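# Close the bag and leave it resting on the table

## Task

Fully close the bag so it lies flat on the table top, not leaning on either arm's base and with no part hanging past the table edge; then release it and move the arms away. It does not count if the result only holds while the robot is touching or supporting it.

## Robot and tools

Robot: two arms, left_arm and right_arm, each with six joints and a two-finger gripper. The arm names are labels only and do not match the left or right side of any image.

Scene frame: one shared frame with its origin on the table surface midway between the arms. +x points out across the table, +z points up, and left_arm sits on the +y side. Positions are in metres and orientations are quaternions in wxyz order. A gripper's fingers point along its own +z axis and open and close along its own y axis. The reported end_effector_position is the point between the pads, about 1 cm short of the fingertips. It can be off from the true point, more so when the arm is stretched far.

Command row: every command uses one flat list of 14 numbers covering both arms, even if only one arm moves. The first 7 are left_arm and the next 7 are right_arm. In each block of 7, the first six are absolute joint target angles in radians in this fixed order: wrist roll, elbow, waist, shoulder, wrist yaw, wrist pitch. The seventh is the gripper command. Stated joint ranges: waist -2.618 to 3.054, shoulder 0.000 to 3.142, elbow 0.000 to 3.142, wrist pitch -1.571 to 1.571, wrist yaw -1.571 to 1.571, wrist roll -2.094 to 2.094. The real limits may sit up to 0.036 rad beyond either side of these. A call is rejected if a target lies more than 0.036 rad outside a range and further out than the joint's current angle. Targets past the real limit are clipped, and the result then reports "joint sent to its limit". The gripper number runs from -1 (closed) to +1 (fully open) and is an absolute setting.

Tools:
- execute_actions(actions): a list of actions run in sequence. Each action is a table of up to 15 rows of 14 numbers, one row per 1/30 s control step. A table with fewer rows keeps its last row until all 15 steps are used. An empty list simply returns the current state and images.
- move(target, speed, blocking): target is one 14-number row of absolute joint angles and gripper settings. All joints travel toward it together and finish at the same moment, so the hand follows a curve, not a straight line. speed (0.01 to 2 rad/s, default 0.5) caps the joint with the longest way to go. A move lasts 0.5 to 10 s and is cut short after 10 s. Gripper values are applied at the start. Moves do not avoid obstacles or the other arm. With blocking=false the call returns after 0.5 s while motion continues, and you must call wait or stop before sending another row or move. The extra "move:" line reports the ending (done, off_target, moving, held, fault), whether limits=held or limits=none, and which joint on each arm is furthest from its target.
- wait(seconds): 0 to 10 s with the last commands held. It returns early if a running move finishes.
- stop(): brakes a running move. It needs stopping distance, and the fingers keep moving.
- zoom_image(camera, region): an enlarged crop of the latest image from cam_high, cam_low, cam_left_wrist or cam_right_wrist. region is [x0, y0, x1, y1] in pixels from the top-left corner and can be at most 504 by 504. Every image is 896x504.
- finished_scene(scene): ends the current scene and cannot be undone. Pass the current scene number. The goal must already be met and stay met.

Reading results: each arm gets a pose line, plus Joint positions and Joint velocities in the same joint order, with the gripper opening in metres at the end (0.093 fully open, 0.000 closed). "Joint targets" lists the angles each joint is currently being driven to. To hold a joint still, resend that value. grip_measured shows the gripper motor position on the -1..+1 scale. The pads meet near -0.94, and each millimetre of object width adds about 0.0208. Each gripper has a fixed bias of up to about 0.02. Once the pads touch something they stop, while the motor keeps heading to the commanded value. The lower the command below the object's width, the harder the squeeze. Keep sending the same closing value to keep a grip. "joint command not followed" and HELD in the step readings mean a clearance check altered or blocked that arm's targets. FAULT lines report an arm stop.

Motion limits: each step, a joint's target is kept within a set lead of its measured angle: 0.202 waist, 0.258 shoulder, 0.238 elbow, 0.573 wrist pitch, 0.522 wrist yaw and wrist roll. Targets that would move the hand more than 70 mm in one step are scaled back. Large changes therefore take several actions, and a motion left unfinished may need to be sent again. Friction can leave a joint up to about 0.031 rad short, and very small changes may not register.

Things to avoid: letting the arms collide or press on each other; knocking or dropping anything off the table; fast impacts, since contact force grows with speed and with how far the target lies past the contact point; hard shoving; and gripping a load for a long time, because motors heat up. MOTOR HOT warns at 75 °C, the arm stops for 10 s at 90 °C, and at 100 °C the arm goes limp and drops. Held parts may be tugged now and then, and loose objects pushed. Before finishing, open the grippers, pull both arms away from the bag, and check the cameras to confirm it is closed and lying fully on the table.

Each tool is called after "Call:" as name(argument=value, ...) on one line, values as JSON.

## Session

Call:
execute_actions(actions=[])

Scene clock: 0.00 s.
left_arm: end_effector_position=(+0.2089, +0.2553, +0.3101) grip_measured=+0.982 end_effector_quat_wxyz=(+0.650, -0.196, +0.624, -0.388) | right_arm: end_effector_position=(+0.2550, -0.5871, +0.1980) grip_measured=+0.996 end_effector_quat_wxyz=(+0.462, -0.485, +0.720, -0.182)
Joint names: [wrist roll, elbow, waist, shoulder, wrist yaw, wrist pitch]
Joint positions: left_arm=[-1.006  0.372  0.547  0.333  0.834  0.18   0.092] | right_arm=[-2.067  1.162 -1.299  1.504 -0.988 -0.828  0.093]
Joint velocities: left_arm=[-0.051 -0.007  0.007 -0.002  0.007  0.11   0.   ] | right_arm=[-0.11  -0.012 -0.007  0.007  0.007  0.007  0.   ]
Joint targets: left_arm=[-1.006 0.372 0.547 0.333 0.834 0.180] | right_arm=[-2.067 1.162 -1.299 1.504 -0.988 -0.828]

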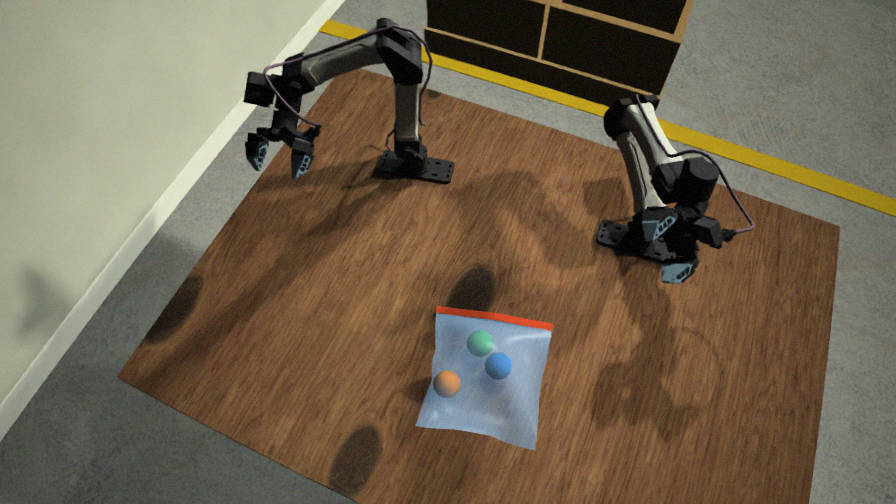

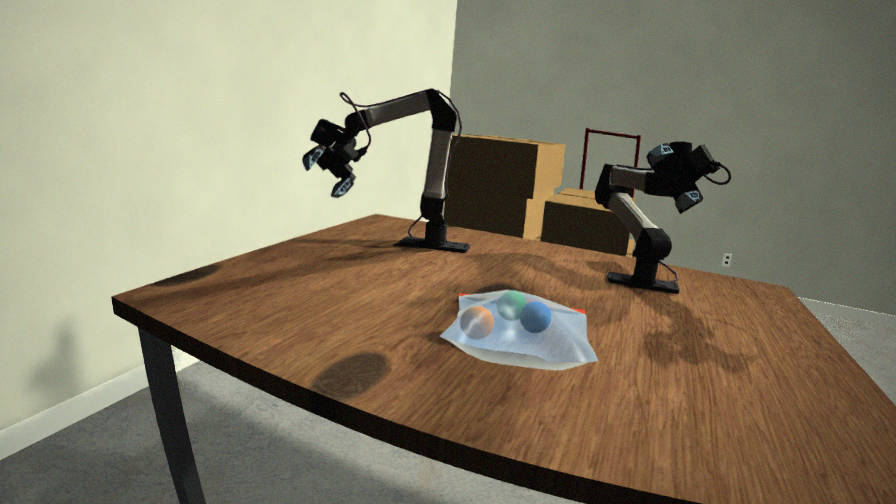

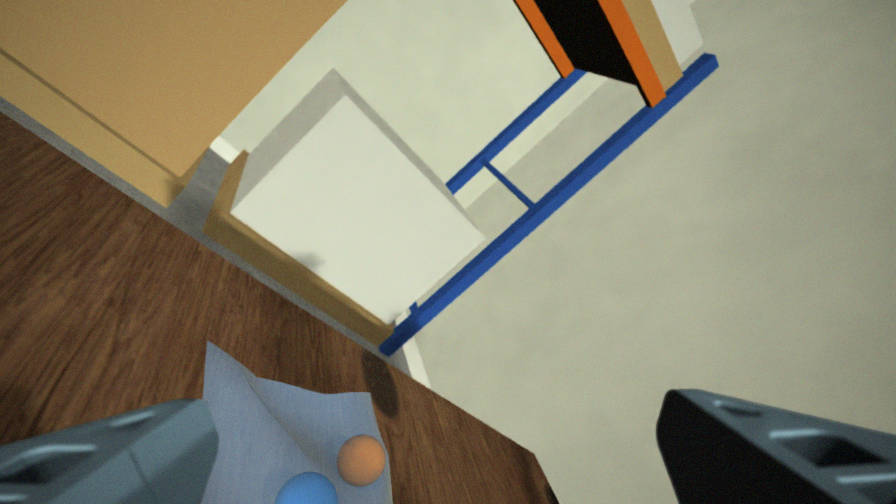

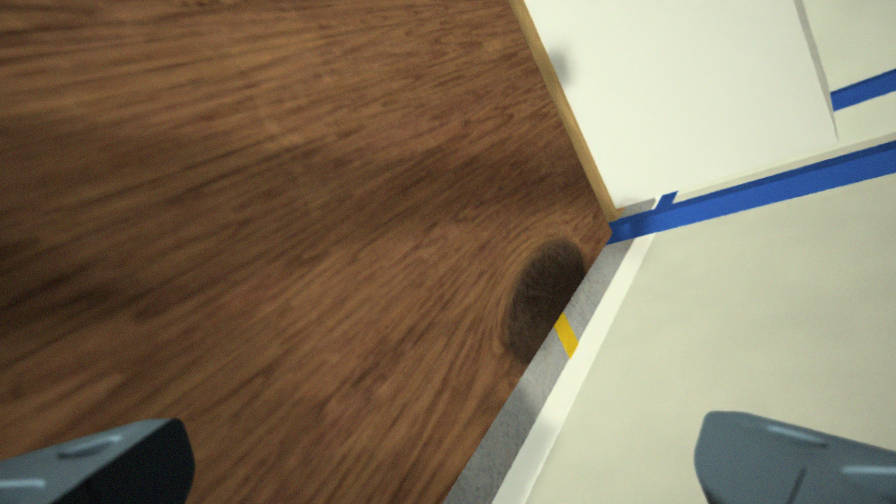

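Call:
move(target=[-0.61,1.265,-0.48,1.87,0,-0.915,-0.9,0.563,2.025,0.568,2.36,0,-1.194,-0.9], speed=1)

Scene clock: 12.60 s.
left_arm: end_effector_position=(+0.2942, +0.1062, +0.0374) grip_measured=-0.898 end_effector_quat_wxyz=(+0.029, -0.103, +0.994, -0.021) | right_arm: end_effector_position=(+0.3326, -0.0477, +0.0429) grip_measured=-0.898 end_effector_quat_wxyz=(+0.018, -0.152, +0.987, +0.052)
Joint names: [wrist roll, elbow, waist, shoulder, wrist yaw, wrist pitch]
Joint positions: left_arm=[-0.616  1.251 -0.474  1.849  0.008 -0.901  0.002] | right_arm=[ 0.415  1.989  0.521  2.32  -0.068 -1.155  0.002]
Joint velocities: left_arm=[-0.066 -0.017 -0.012 -0.007  0.037 -0.037 -0.   ] | right_arm=[ 0.066  0.002 -0.002  0.002 -0.022 -0.095  0.001]
Joint targets: left_arm=[-0.610 1.265 -0.480 1.870 -0.000 -0.915] | right_arm=[0.410 1.988 0.518 2.316 -0.063 -1.155]
move: held (right_arm), off_target (left_arm); limits=held; held on 21 of 103 steps (right_arm), including the last (right_arm); left_arm: farthest joint: the shoulder, 0.021 radians from its target (1.537 radians at the start); right_arm: farthest joint: the wrist roll, 0.148 radians from its target (2.630 radians at the start)
joint command not followed: on one or more control steps a check withheld the commanded joint targets of the right arm, and it was not sent them on those steps. On the call's last step the targets were still withheld.
cause: the commanded joint targets would bring a part of the robot too close to another arm (this arm's wrist (the part past the wrist pitch) and the other arm's wrist (the part past the wrist pitch)); next, command targets that bring no part of the robot closer to that arm.

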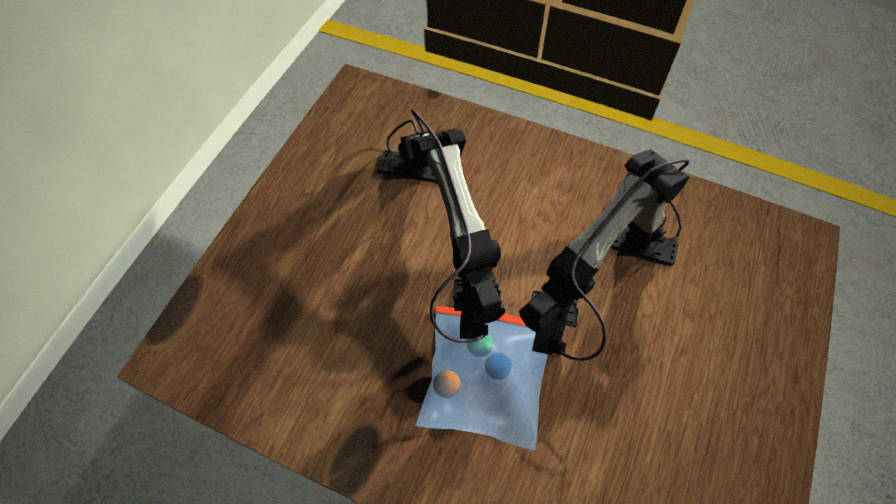

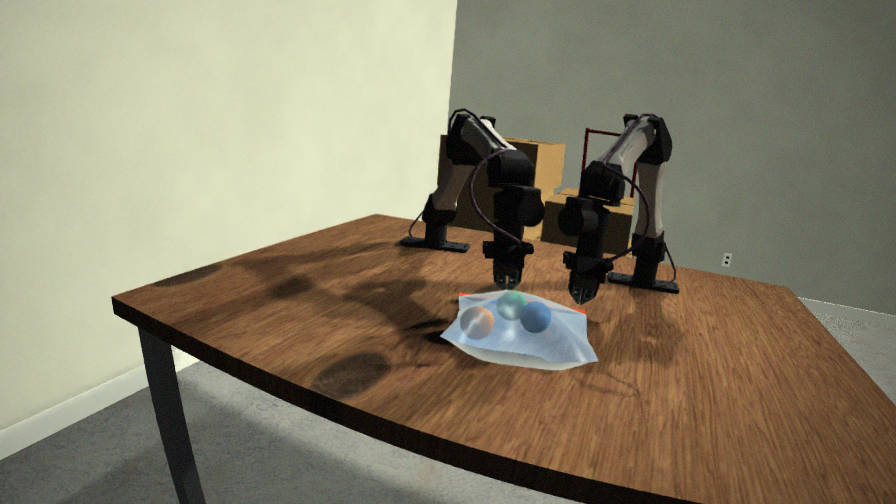

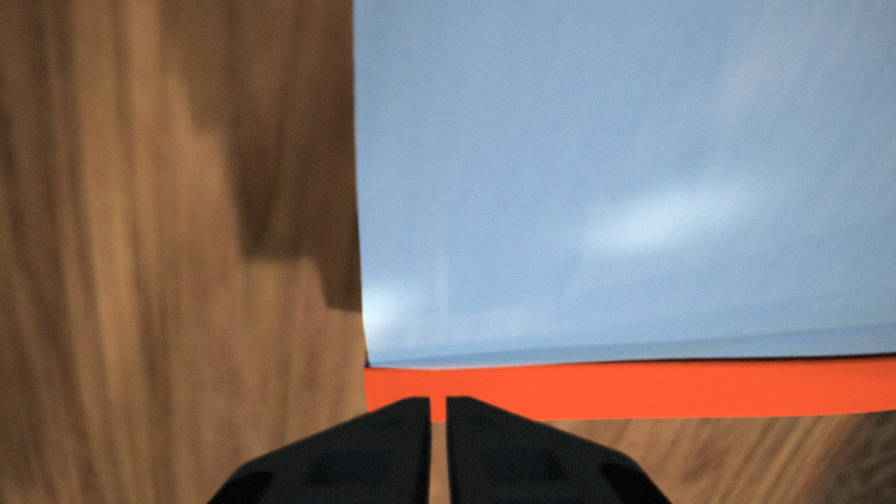

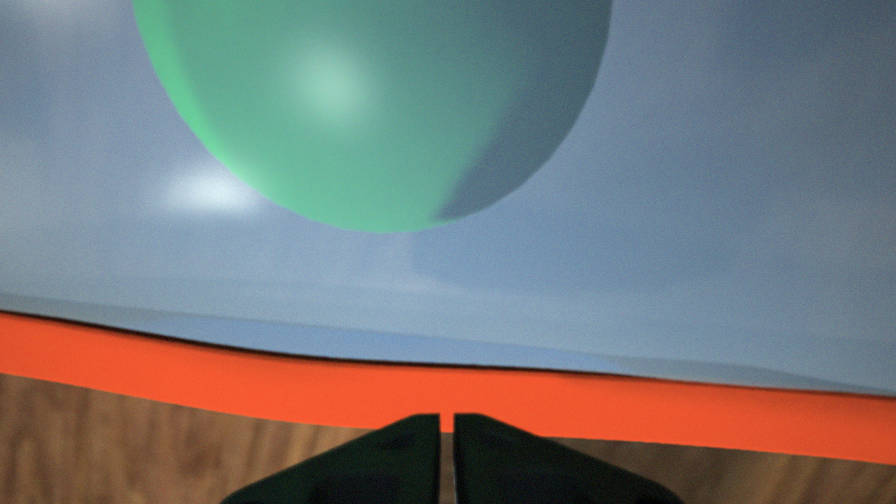

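Call:
move(target=[-0.62,1.25,-0.462,1.915,-0.008,-0.915,-0.9,0.493,1.852,0.485,2.262,0.008,-1.102,-0.9], speed=0.2)

Scene clock: 20.07 s.
left_arm: end_effector_position=(+0.2914, +0.1090, +0.0241) grip_measured=-0.898 end_effector_quat_wxyz=(+0.013, -0.103, +0.995, -0.007) | right_arm: end_effector_position=(+0.3322, -0.0801, +0.0277) grip_measured=-0.898 end_effector_quat_wxyz=(+0.016, -0.103, +0.994, +0.011)
Joint names: [wrist roll, elbow, waist, shoulder, wrist yaw, wrist pitch]
Joint positions: left_arm=[-0.616  1.251 -0.474  1.89  -0.001 -0.903  0.002] | right_arm=[ 0.484  1.87   0.492  2.283 -0.001 -1.119  0.002]
Joint velocities: left_arm=[ 0.066 -0.002 -0.007  0.002  0.081 -0.051  0.   ] | right_arm=[-0.051  0.007 -0.007  0.002  0.007  0.051  0.001]
Joint targets: left_arm=[-0.620 1.250 -0.462 1.915 -0.008 -0.915] | right_arm=[0.493 1.852 0.485 2.262 0.008 -1.102]
move: off_target (left_arm, right_arm); limits=none; left_arm: farthest joint: the shoulder, 0.025 radians from its target (0.066 radians at the start); right_arm: farthest joint: the shoulder, 0.021 radians from its target (0.058 radians at the start)

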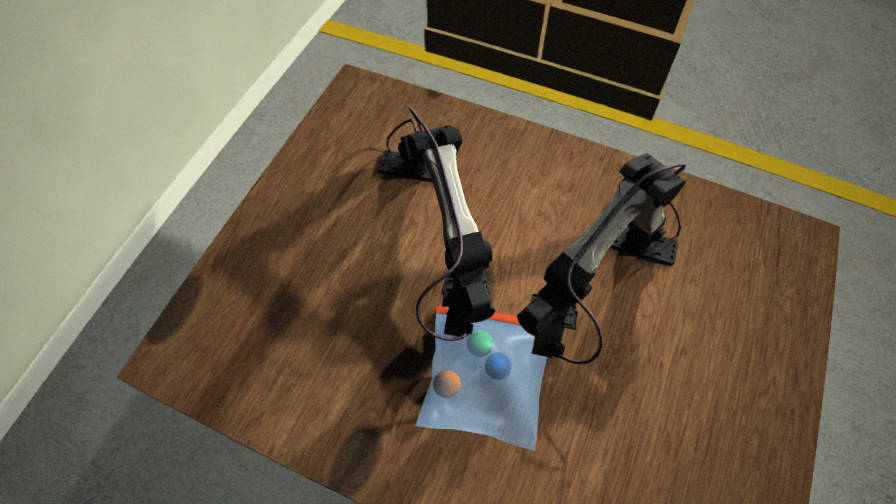

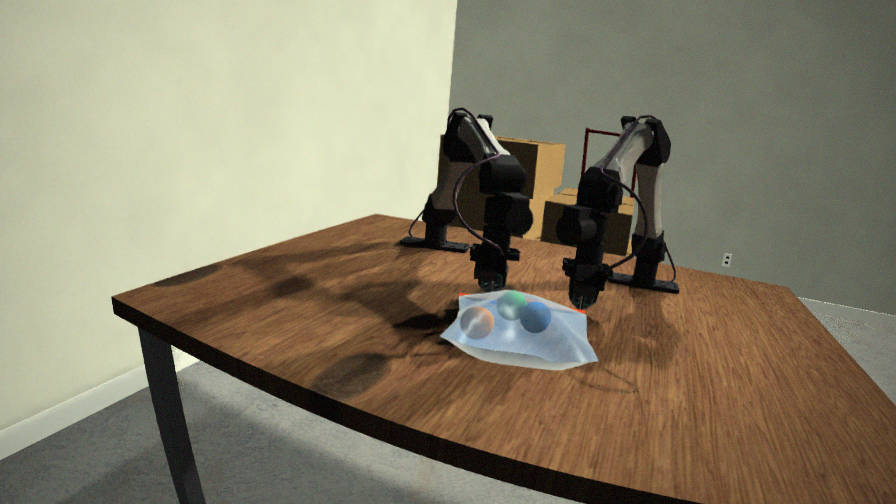

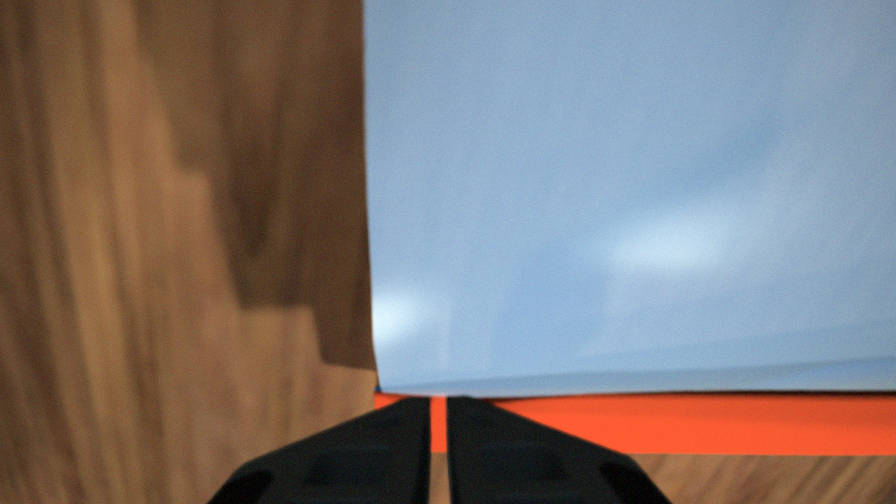

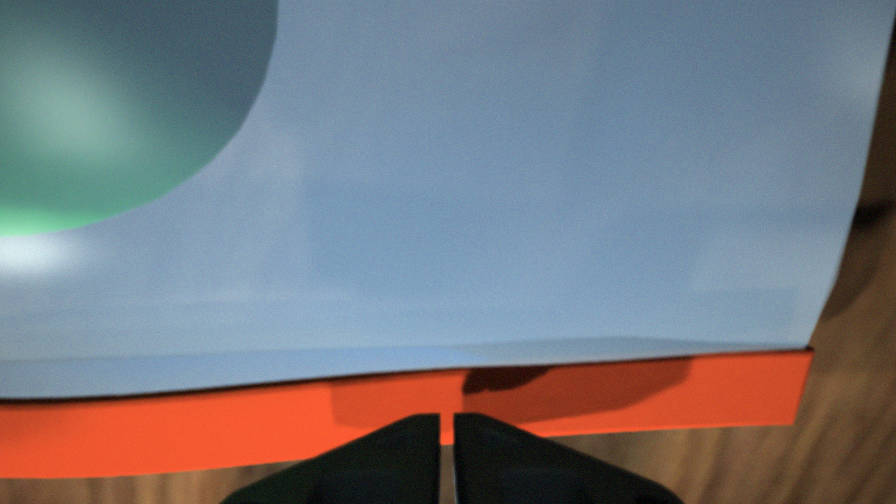

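Call:
execute_actions(actions=[[[-0.63,1.245,-0.474,1.915,0,-0.91,-0.9,0.47,1.918,0.48,2.338,0,-1.148,-0.9]],[[-0.63,1.231,-0.474,1.95,0,-0.908,-0.9,0.47,1.89,0.484,2.369,0,-1.132,-0.9]],[[-0.63,1.148,-0.474,2.05,0,-0.908,-0.9,0.47,1.82,0.484,2.48,0,-1.132,-0.9]],[[-0.63,1.246,-0.474,1.89,0,-0.908,-0.9,0.47,1.905,0.484,2.297,0,-1.132,-0.9],[-0.63,1.246,-0.474,1.89,0,-0.908,-0.9,0.47,1.905,0.484,2.297,0,-1.132,-0.9],[-0.63,1.246,-0.474,1.89,0,-0.908,-0.9,0.47,1.905,0.484,2.297,0,-1.132,-0.9],[-0.67,1.304,-0.511,1.948,0,-0.929,-0.9,0.435,1.839,0.454,2.272,0,-1.098,-0.9]],[[-0.67,1.271,-0.511,1.978,0,-0.92,-0.9,0.435,1.847,0.456,2.344,0,-1.114,-0.9]],[[-0.67,1.188,-0.511,2.08,0,-0.92,-0.9,0.435,1.777,0.456,2.455,0,-1.114,-0.9]],[[-0.67,1.286,-0.511,1.918,0,-0.92,-0.9,0.435,1.862,0.456,2.272,0,-1.114,-0.9],[-0.67,1.286,-0.511,1.918,0,-0.92,-0.9,0.435,1.862,0.456,2.272,0,-1.114,-0.9],[-0.67,1.286,-0.511,1.918,0,-0.92,-0.9,0.435,1.862,0.456,2.272,0,-1.114,-0.9],[-0.70,1.345,-0.541,1.976,0,-0.942,-0.9,0.41,1.799,0.427,2.249,0,-1.081,-0.9]]])

Scene clock: 36.87 s.
left_arm: end_effector_position=(+0.2968, +0.0830, +0.0240) grip_measured=-0.898 end_effector_quat_wxyz=(+0.012, -0.111, +0.994, -0.006) | right_arm: end_effector_position=(+0.3415, -0.1071, +0.0215) grip_measured=-0.898 end_effector_quat_wxyz=(+0.009, -0.105, +0.994, +0.006)
Joint names: [wrist roll, elbow, waist, shoulder, wrist yaw, wrist pitch]
Joint positions: left_arm=[-0.692  1.333 -0.535  1.949 -0.002 -0.929  0.002] | right_arm=[ 0.42   1.816  0.431  2.266 -0.002 -1.1    0.002]
Joint velocities: left_arm=[-0.051  0.002 -0.012  0.012 -0.007 -0.051  0.   ] | right_arm=[-0.095  0.002 -0.007 -0.002 -0.037  0.051  0.   ]
Joint targets: left_arm=[-0.700 1.345 -0.541 1.976 -0.000 -0.942] | right_arm=[0.410 1.799 0.427 2.249 0.000 -1.081]
Step readings (joint positions; steps 1 to 15: 1st action; 16 to 30: 2nd action; 31 to 45: 3rd action; 46 to 60: 4th action; 61 to 75: 5th action; 76 to 90: 6th action; 91 to 105: 7th action):
0: left_arm=[-0.616 1.251 -0.474 1.890 -0.001 -0.903] | right_arm=[0.485 1.870 0.492 2.283 -0.001 -1.119]
1: left_arm=[-0.617 1.251 -0.474 1.890 -0.001 -0.903] | right_arm=[0.484 1.876 0.492 2.287 -0.001 -1.125]
2: left_arm=[-0.619 1.251 -0.474 1.890 -0.001 -0.903] | right_arm=[0.483 1.888 0.492 2.294 -0.001 -1.130]
4: left_arm=[-0.621 1.251 -0.474 1.890 -0.001 -0.903] | right_arm=[0.481 1.900 0.492 2.306 -0.001 -1.130]
8: left_arm=[-0.623 1.251 -0.474 1.890 -0.001 -0.903] | right_arm=[0.479 1.901 0.492 2.316 -0.001 -1.132]
15: left_arm=[-0.624 1.251 -0.474 1.890 -0.001 -0.903] | right_arm=[0.478 1.901 0.492 2.317 -0.001 -1.134]
16: left_arm=[-0.624 1.251 -0.474 1.893 -0.001 -0.903] | right_arm=[0.478 1.901 0.492 2.319 -0.001 -1.134]
17: left_arm=[-0.624 1.251 -0.474 1.899 -0.001 -0.902] | right_arm=[0.478 1.901 0.492 2.322 -0.001 -1.134]
19: left_arm=[-0.624 1.251 -0.474 1.916 -0.001 -0.902] | right_arm=[0.478 1.901 0.492 2.334 -0.001 -1.134]
23: left_arm=[-0.624 1.251 -0.474 1.919 -0.001 -0.902] | right_arm=[0.478 1.901 0.492 2.337 -0.001 -1.134]
30: left_arm=[-0.624 1.251 -0.474 1.919 -0.001 -0.902] | right_arm=[0.478 1.901 0.492 2.337 -0.001 -1.134]
31: left_arm=[-0.624 1.247 -0.474 1.925 -0.001 -0.900] | right_arm=[0.478 1.899 0.492 2.341 -0.001 -1.133]
32: left_arm=[-0.624 1.247 -0.474 1.926 -0.001 -0.899] | right_arm=[0.478 1.899 0.492 2.342 -0.001 -1.133]
34: left_arm=[-0.625 1.247 -0.474 1.926 -0.001 -0.900] | right_arm=[0.478 1.899 0.492 2.342 -0.001 -1.133]
38: left_arm=[-0.625 1.247 -0.474 1.926 -0.001 -0.900] | right_arm=[0.478 1.899 0.492 2.342 -0.001 -1.133]
45: left_arm=[-0.625 1.247 -0.474 1.926 -0.001 -0.900] | right_arm=[0.478 1.899 0.492 2.342 -0.001 -1.133]
46: left_arm=[-0.625 1.251 -0.474 1.914 -0.001 -0.900] | right_arm=[0.478 1.901 0.492 2.332 -0.001 -1.133]
47: left_arm=[-0.625 1.251 -0.474 1.906 -0.001 -0.901] | right_arm=[0.478 1.901 0.492 2.327 -0.001 -1.134]
49: left_arm=[-0.631 1.259 -0.476 1.902 -0.001 -0.908] | right_arm=[0.472 1.892 0.490 2.312 -0.001 -1.126]
53: left_arm=[-0.651 1.291 -0.501 1.918 -0.001 -0.914] | right_arm=[0.455 1.861 0.467 2.289 -0.001 -1.120]
60: left_arm=[-0.661 1.292 -0.505 1.921 -0.001 -0.916] | right_arm=[0.445 1.856 0.455 2.289 -0.001 -1.117]
61: left_arm=[-0.662 1.292 -0.505 1.924 -0.001 -0.916] | right_arm=[0.445 1.856 0.455 2.291 -0.001 -1.117]
62: left_arm=[-0.662 1.292 -0.505 1.929 -0.001 -0.915] | right_arm=[0.445 1.856 0.455 2.295 -0.001 -1.116]
64: left_arm=[-0.663 1.292 -0.505 1.944 -0.001 -0.915] | right_arm=[0.444 1.856 0.455 2.307 -0.001 -1.116]
68: left_arm=[-0.664 1.292 -0.505 1.947 -0.001 -0.915] | right_arm=[0.444 1.856 0.455 2.311 -0.001 -1.116]
75: left_arm=[-0.664 1.292 -0.505 1.947 -0.001 -0.915] | right_arm=[0.443 1.856 0.455 2.311 -0.001 -1.116]
76: left_arm=[-0.664 1.288 -0.505 1.953 -0.001 -0.913] | right_arm=[0.443 1.854 0.455 2.316 -0.001 -1.116]
77: left_arm=[-0.664 1.288 -0.505 1.953 -0.001 -0.911] | right_arm=[0.443 1.854 0.455 2.316 -0.002 -1.116]
79: left_arm=[-0.664 1.288 -0.505 1.953 -0.001 -0.911] | right_arm=[0.443 1.854 0.455 2.316 -0.002 -1.115]
83: left_arm=[-0.664 1.288 -0.505 1.953 -0.001 -0.911] | right_arm=[0.443 1.854 0.455 2.316 -0.002 -1.115]
90: left_arm=[-0.664 1.288 -0.505 1.953 -0.001 -0.911] | right_arm=[0.443 1.854 0.455 2.316 -0.002 -1.115]
91: left_arm=[-0.664 1.292 -0.505 1.942 -0.001 -0.912] | right_arm=[0.443 1.857 0.455 2.307 -0.002 -1.115]
92: left_arm=[-0.664 1.292 -0.505 1.934 -0.001 -0.913] | right_arm=[0.443 1.857 0.455 2.301 -0.002 -1.116]
94: left_arm=[-0.669 1.300 -0.508 1.929 -0.002 -0.921] | right_arm=[0.439 1.849 0.454 2.287 -0.002 -1.109]
98: left_arm=[-0.684 1.333 -0.531 1.946 -0.002 -0.927] | right_arm=[0.427 1.821 0.439 2.266 -0.002 -1.103]
105: Joint positions above

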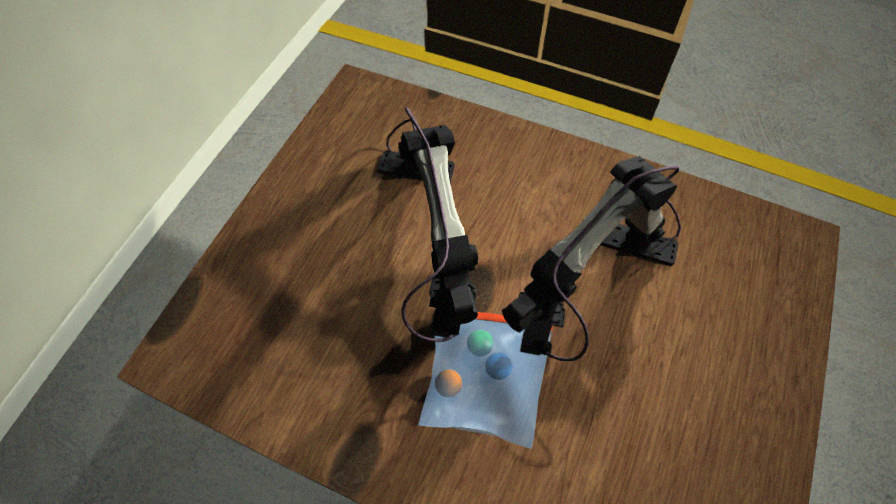

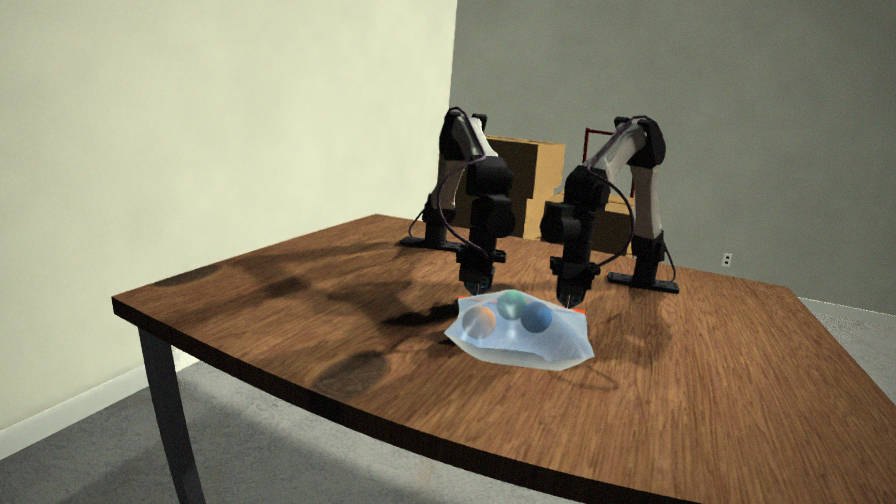

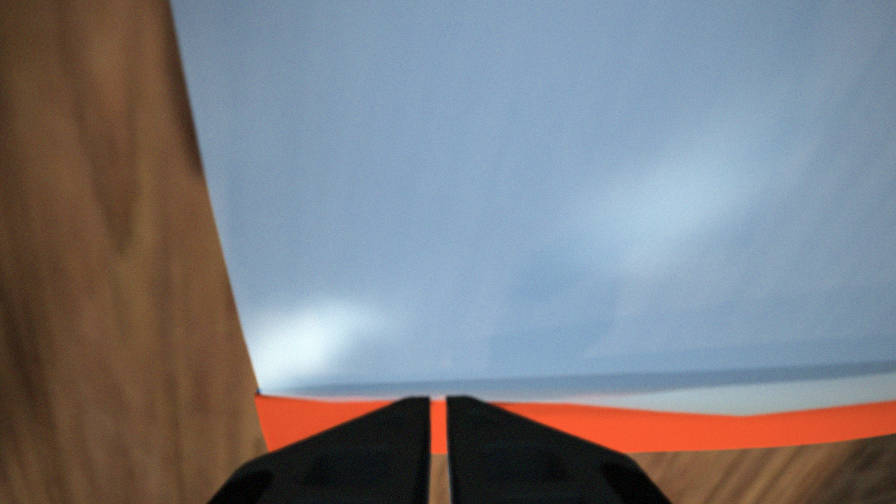

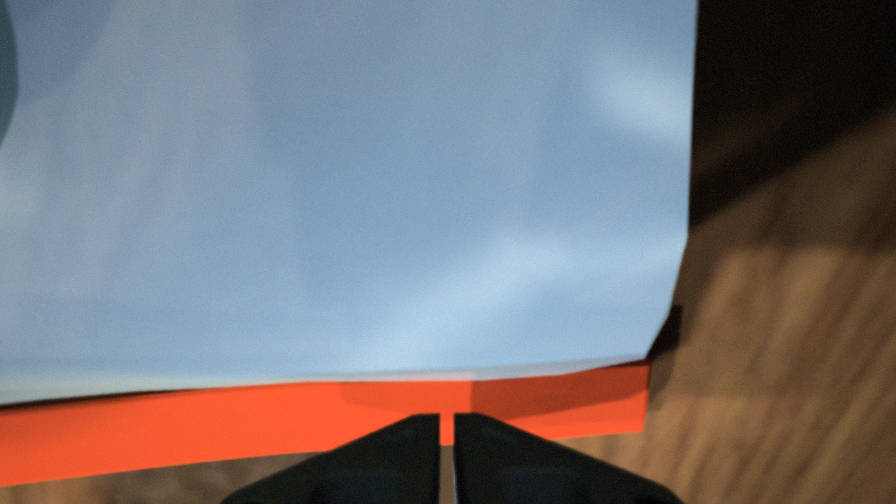

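Call:
execute_actions(actions=[[[-0.70,1.33,-0.541,1.976,0,-0.935,-0.9,0.38,1.865,0.43,2.307,0,-1.124,-0.9]],[[-0.70,1.312,-0.541,2.006,0,-0.933,-0.9,0.38,1.837,0.43,2.338,0,-1.11,-0.9]],[[-0.70,1.23,-0.541,2.11,0,-0.933,-0.9,0.38,1.767,0.43,2.45,0,-1.11,-0.9]],[[-0.70,1.327,-0.541,1.946,0,-0.933,-0.9,0.38,1.852,0.43,2.266,0,-1.11,-0.9],[-0.70,1.327,-0.541,1.946,0,-0.933,-0.9,0.38,1.852,0.43,2.266,0,-1.11,-0.9],[-0.73,1.39,-0.571,2.006,0,-0.957,-0.9,0.35,1.797,0.398,2.25,0,-1.076,-0.9]],[[-0.73,1.357,-0.571,2.036,0,-0.948,-0.9,0.35,1.804,0.4,2.32,0,-1.093,-0.9]],[[-0.73,1.275,-0.571,2.14,0,-0.948,-0.9,0.35,1.734,0.4,2.43,0,-1.093,-0.9]],[[-0.73,1.372,-0.571,1.976,0,-0.948,-0.9,0.35,1.819,0.4,2.248,0,-1.093,-0.9],[-0.73,1.372,-0.571,1.976,0,-0.948,-0.9,0.35,1.819,0.4,2.248,0,-1.093,-0.9],[-0.76,1.436,-0.599,2.036,0,-0.973,-0.9,0.32,1.769,0.369,2.233,0,-1.065,-0.9]],[[-0.76,1.403,-0.599,2.066,0,-0.964,-0.9,0.32,1.776,0.371,2.303,0,-1.082,-0.9]],[[-0.76,1.323,-0.599,2.172,0,-0.964,-0.9,0.32,1.706,0.371,2.413,0,-1.082,-0.9]],[[-0.76,1.418,-0.599,2.006,0,-0.964,-0.9,0.32,1.791,0.371,2.231,0,-1.082,-0.9],[-0.76,1.418,-0.599,2.006,0,-0.964,-0.9,0.32,1.791,0.371,2.231,0,-1.082,-0.9],[-0.785,1.486,-0.625,2.069,0,-0.99,-0.9,0.30,1.748,0.351,2.221,0,-1.056,-0.9]]])

Scene clock: 56.27 s.
left_arm: end_effector_position=(+0.3055, +0.0426, +0.0259) grip_measured=-0.898 end_effector_quat_wxyz=(+0.013, -0.112, +0.994, -0.007) | right_arm: end_effector_position=(+0.3545, -0.1372, +0.0209) grip_measured=-0.898 end_effector_quat_wxyz=(+0.011, -0.123, +0.992, +0.007)
Joint names: [wrist roll, elbow, waist, shoulder, wrist yaw, wrist pitch]
Joint positions: left_arm=[-0.778  1.476 -0.619  2.042 -0.004 -0.977  0.002] | right_arm=[ 0.309  1.765  0.357  2.237 -0.003 -1.073  0.002]
Joint velocities: left_arm=[ 0.037 -0.007  0.007 -0.002 -0.095  0.037 -0.   ] | right_arm=[-0.051 -0.012  0.012 -0.012  0.022  0.037 -0.001]
Joint targets: left_arm=[-0.785 1.486 -0.625 2.069 0.000 -0.990] | right_arm=[0.300 1.748 0.351 2.221 0.000 -1.056]
Step readings (joint positions; steps 1 to 15: 1st action; 16 to 30: 2nd action; 31 to 45: 3rd action; 46 to 60: 4th action; 61 to 75: 5th action; 76 to 90: 6th action; 91 to 105: 7th action; 106 to 120: 8th action; 121 to 135: 9th action; 136 to 150: 10th action):
0: left_arm=[-0.694 1.333 -0.535 1.949 -0.002 -0.930] | right_arm=[0.418 1.816 0.431 2.266 -0.002 -1.098]
1: left_arm=[-0.694 1.333 -0.535 1.949 -0.002 -0.930] | right_arm=[0.413 1.822 0.431 2.269 -0.002 -1.104]
2: left_arm=[-0.694 1.333 -0.535 1.949 -0.002 -0.930] | right_arm=[0.408 1.833 0.431 2.274 -0.002 -1.108]
4: left_arm=[-0.694 1.333 -0.535 1.949 -0.002 -0.930] | right_arm=[0.401 1.845 0.431 2.281 -0.002 -1.108]
8: left_arm=[-0.695 1.333 -0.535 1.949 -0.002 -0.930] | right_arm=[0.393 1.848 0.431 2.282 -0.002 -1.109]
15: left_arm=[-0.695 1.333 -0.535 1.949 -0.002 -0.930] | right_arm=[0.389 1.848 0.431 2.282 -0.002 -1.110]
16: left_arm=[-0.695 1.333 -0.535 1.952 -0.002 -0.930] | right_arm=[0.389 1.848 0.431 2.285 -0.002 -1.110]
17: left_arm=[-0.695 1.333 -0.535 1.957 -0.002 -0.929] | right_arm=[0.389 1.848 0.431 2.289 -0.002 -1.109]
19: left_arm=[-0.695 1.333 -0.535 1.972 -0.002 -0.929] | right_arm=[0.389 1.848 0.431 2.302 -0.002 -1.109]
23: left_arm=[-0.695 1.333 -0.535 1.974 -0.002 -0.929] | right_arm=[0.388 1.848 0.431 2.306 -0.002 -1.109]
30: left_arm=[-0.695 1.333 -0.535 1.974 -0.002 -0.929] | right_arm=[0.388 1.848 0.431 2.306 -0.002 -1.109]
31: left_arm=[-0.695 1.329 -0.535 1.980 -0.002 -0.927] | right_arm=[0.388 1.846 0.431 2.311 -0.002 -1.109]
32: left_arm=[-0.695 1.329 -0.535 1.981 -0.003 -0.926] | right_arm=[0.388 1.846 0.431 2.312 -0.002 -1.109]
34: left_arm=[-0.695 1.329 -0.535 1.981 -0.003 -0.926] | right_arm=[0.388 1.846 0.431 2.312 -0.002 -1.109]
38: left_arm=[-0.695 1.329 -0.535 1.981 -0.003 -0.926] | right_arm=[0.388 1.846 0.431 2.312 -0.002 -1.109]
45: left_arm=[-0.695 1.329 -0.535 1.981 -0.003 -0.926] | right_arm=[0.388 1.846 0.431 2.312 -0.002 -1.109]
46: left_arm=[-0.695 1.333 -0.535 1.970 -0.003 -0.926] | right_arm=[0.388 1.848 0.431 2.302 -0.002 -1.109]
47: left_arm=[-0.695 1.333 -0.535 1.962 -0.003 -0.927] | right_arm=[0.388 1.848 0.431 2.296 -0.002 -1.109]
49: left_arm=[-0.705 1.356 -0.542 1.966 -0.003 -0.941] | right_arm=[0.378 1.832 0.426 2.278 -0.002 -1.098]
53: left_arm=[-0.716 1.380 -0.564 1.975 -0.003 -0.941] | right_arm=[0.366 1.818 0.406 2.265 -0.002 -1.096]
60: left_arm=[-0.722 1.380 -0.565 1.979 -0.003 -0.944] | right_arm=[0.360 1.814 0.401 2.265 -0.002 -1.094]
61: left_arm=[-0.723 1.380 -0.565 1.982 -0.003 -0.944] | right_arm=[0.360 1.814 0.401 2.268 -0.002 -1.094]
62: left_arm=[-0.723 1.380 -0.565 1.987 -0.003 -0.943] | right_arm=[0.359 1.814 0.401 2.271 -0.002 -1.094]
64: left_arm=[-0.724 1.380 -0.565 2.001 -0.003 -0.943] | right_arm=[0.359 1.814 0.401 2.284 -0.002 -1.094]
68: left_arm=[-0.724 1.380 -0.565 2.005 -0.003 -0.943] | right_arm=[0.358 1.814 0.401 2.287 -0.002 -1.093]
75: left_arm=[-0.724 1.380 -0.565 2.005 -0.003 -0.943] | right_arm=[0.358 1.814 0.401 2.287 -0.002 -1.093]
76: left_arm=[-0.724 1.375 -0.565 2.011 -0.003 -0.941] | right_arm=[0.358 1.812 0.401 2.292 -0.002 -1.093]
77: left_arm=[-0.724 1.375 -0.565 2.012 -0.004 -0.941] | right_arm=[0.358 1.812 0.401 2.292 -0.002 -1.093]
79: left_arm=[-0.724 1.375 -0.565 2.012 -0.004 -0.941] | right_arm=[0.358 1.812 0.401 2.292 -0.002 -1.093]
83: left_arm=[-0.724 1.375 -0.565 2.012 -0.004 -0.941] | right_arm=[0.358 1.812 0.401 2.292 -0.002 -1.093]
90: left_arm=[-0.724 1.375 -0.565 2.012 -0.004 -0.941] | right_arm=[0.358 1.812 0.401 2.292 -0.002 -1.093]
91: left_arm=[-0.724 1.378 -0.565 2.001 -0.004 -0.941] | right_arm=[0.358 1.815 0.401 2.283 -0.002 -1.093]
92: left_arm=[-0.724 1.378 -0.565 1.993 -0.004 -0.942] | right_arm=[0.358 1.815 0.401 2.277 -0.002 -1.093]
94: left_arm=[-0.735 1.402 -0.572 1.996 -0.004 -0.956] | right_arm=[0.348 1.802 0.396 2.260 -0.003 -1.084]
98: left_arm=[-0.746 1.425 -0.592 2.005 -0.004 -0.956] | right_arm=[0.336 1.790 0.377 2.249 -0.003 -1.083]
105: left_arm=[-0.753 1.425 -0.593 2.009 -0.004 -0.960] | right_arm=[0.330 1.786 0.373 2.249 -0.003 -1.083]
106: left_arm=[-0.753 1.425 -0.593 2.011 -0.004 -0.960] | right_arm=[0.329 1.786 0.373 2.251 -0.003 -1.083]
107: left_arm=[-0.753 1.425 -0.593 2.016 -0.004 -0.959] | right_arm=[0.329 1.786 0.373 2.255 -0.003 -1.082]
109: left_arm=[-0.754 1.425 -0.593 2.031 -0.004 -0.959] | right_arm=[0.329 1.786 0.373 2.267 -0.003 -1.082]
113: left_arm=[-0.754 1.425 -0.593 2.035 -0.004 -0.959] | right_arm=[0.328 1.786 0.373 2.271 -0.003 -1.082]
120: left_arm=[-0.754 1.425 -0.593 2.035 -0.004 -0.959] | right_arm=[0.328 1.786 0.373 2.271 -0.003 -1.082]
121: left_arm=[-0.754 1.421 -0.593 2.041 -0.004 -0.958] | right_arm=[0.328 1.784 0.373 2.276 -0.003 -1.082]
122: left_arm=[-0.754 1.421 -0.593 2.042 -0.004 -0.957] | right_arm=[0.328 1.784 0.373 2.276 -0.003 -1.081]
124: left_arm=[-0.754 1.421 -0.593 2.042 -0.004 -0.956] | right_arm=[0.328 1.784 0.373 2.276 -0.003 -1.081]
128: left_arm=[-0.754 1.421 -0.593 2.042 -0.004 -0.956] | right_arm=[0.328 1.784 0.373 2.276 -0.003 -1.081]
135: left_arm=[-0.754 1.421 -0.593 2.042 -0.004 -0.956] | right_arm=[0.328 1.784 0.373 2.276 -0.003 -1.081]
136: left_arm=[-0.754 1.425 -0.593 2.031 -0.004 -0.956] | right_arm=[0.328 1.786 0.373 2.266 -0.003 -1.081]
137: left_arm=[-0.754 1.425 -0.593 2.024 -0.004 -0.958] | right_arm=[0.328 1.786 0.373 2.261 -0.003 -1.082]
139: left_arm=[-0.763 1.451 -0.599 2.028 -0.004 -0.973] | right_arm=[0.321 1.777 0.370 2.246 -0.003 -1.075]
143: left_arm=[-0.772 1.476 -0.618 2.037 -0.004 -0.973] | right_arm=[0.313 1.769 0.360 2.237 -0.003 -1.074]
150: Joint positions above

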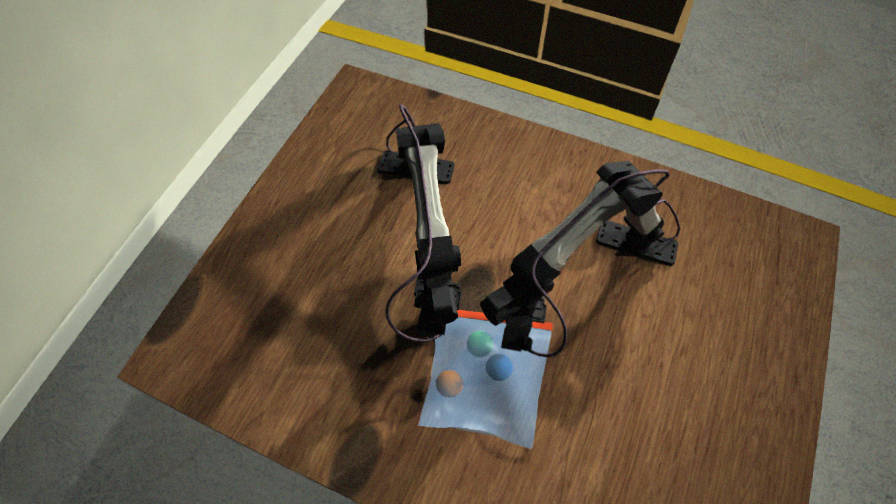

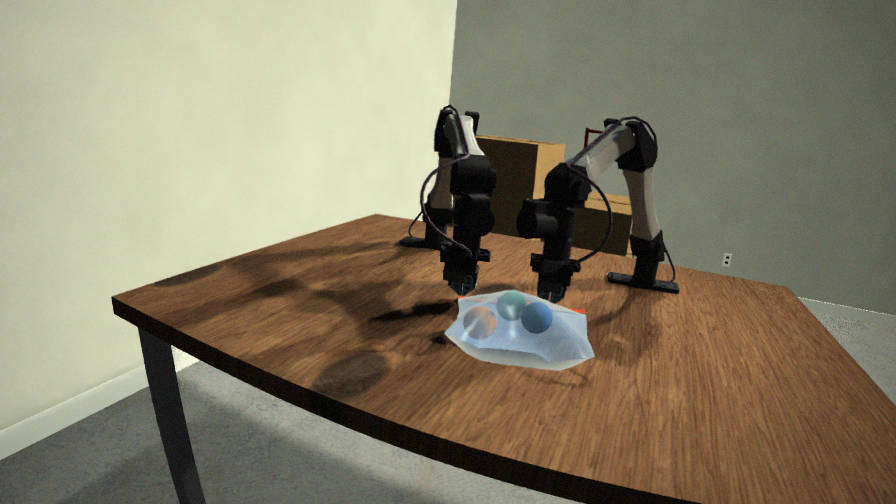

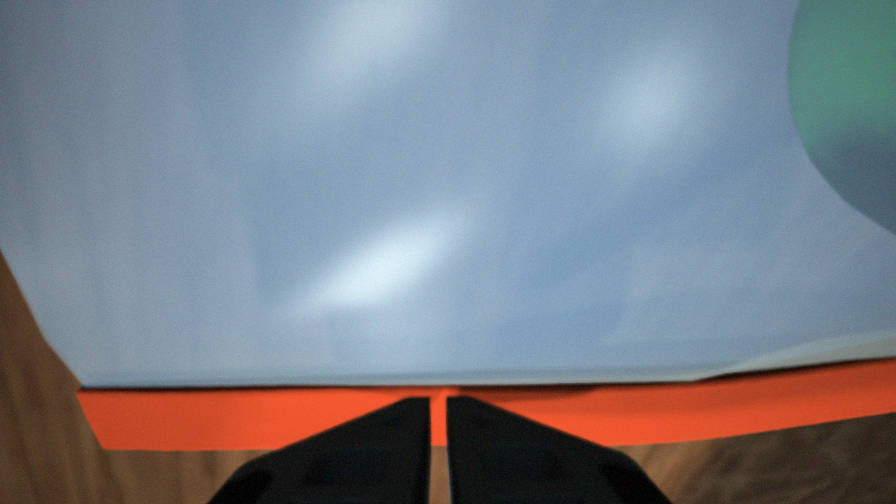

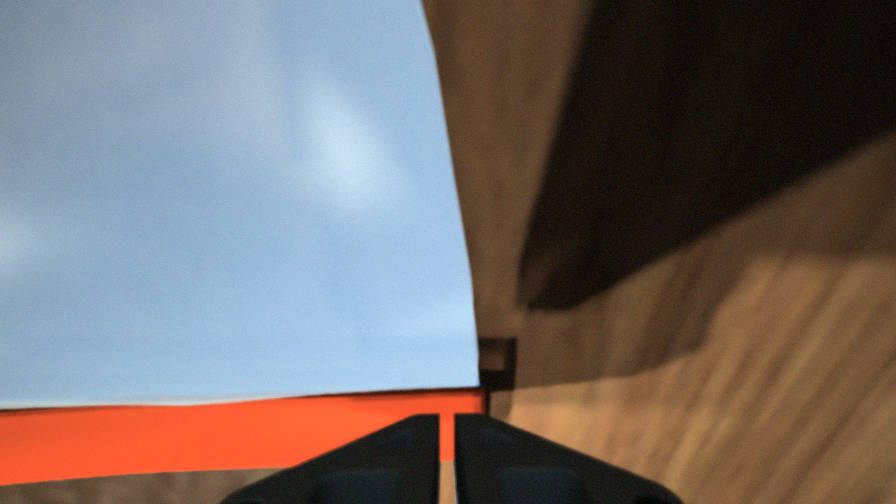

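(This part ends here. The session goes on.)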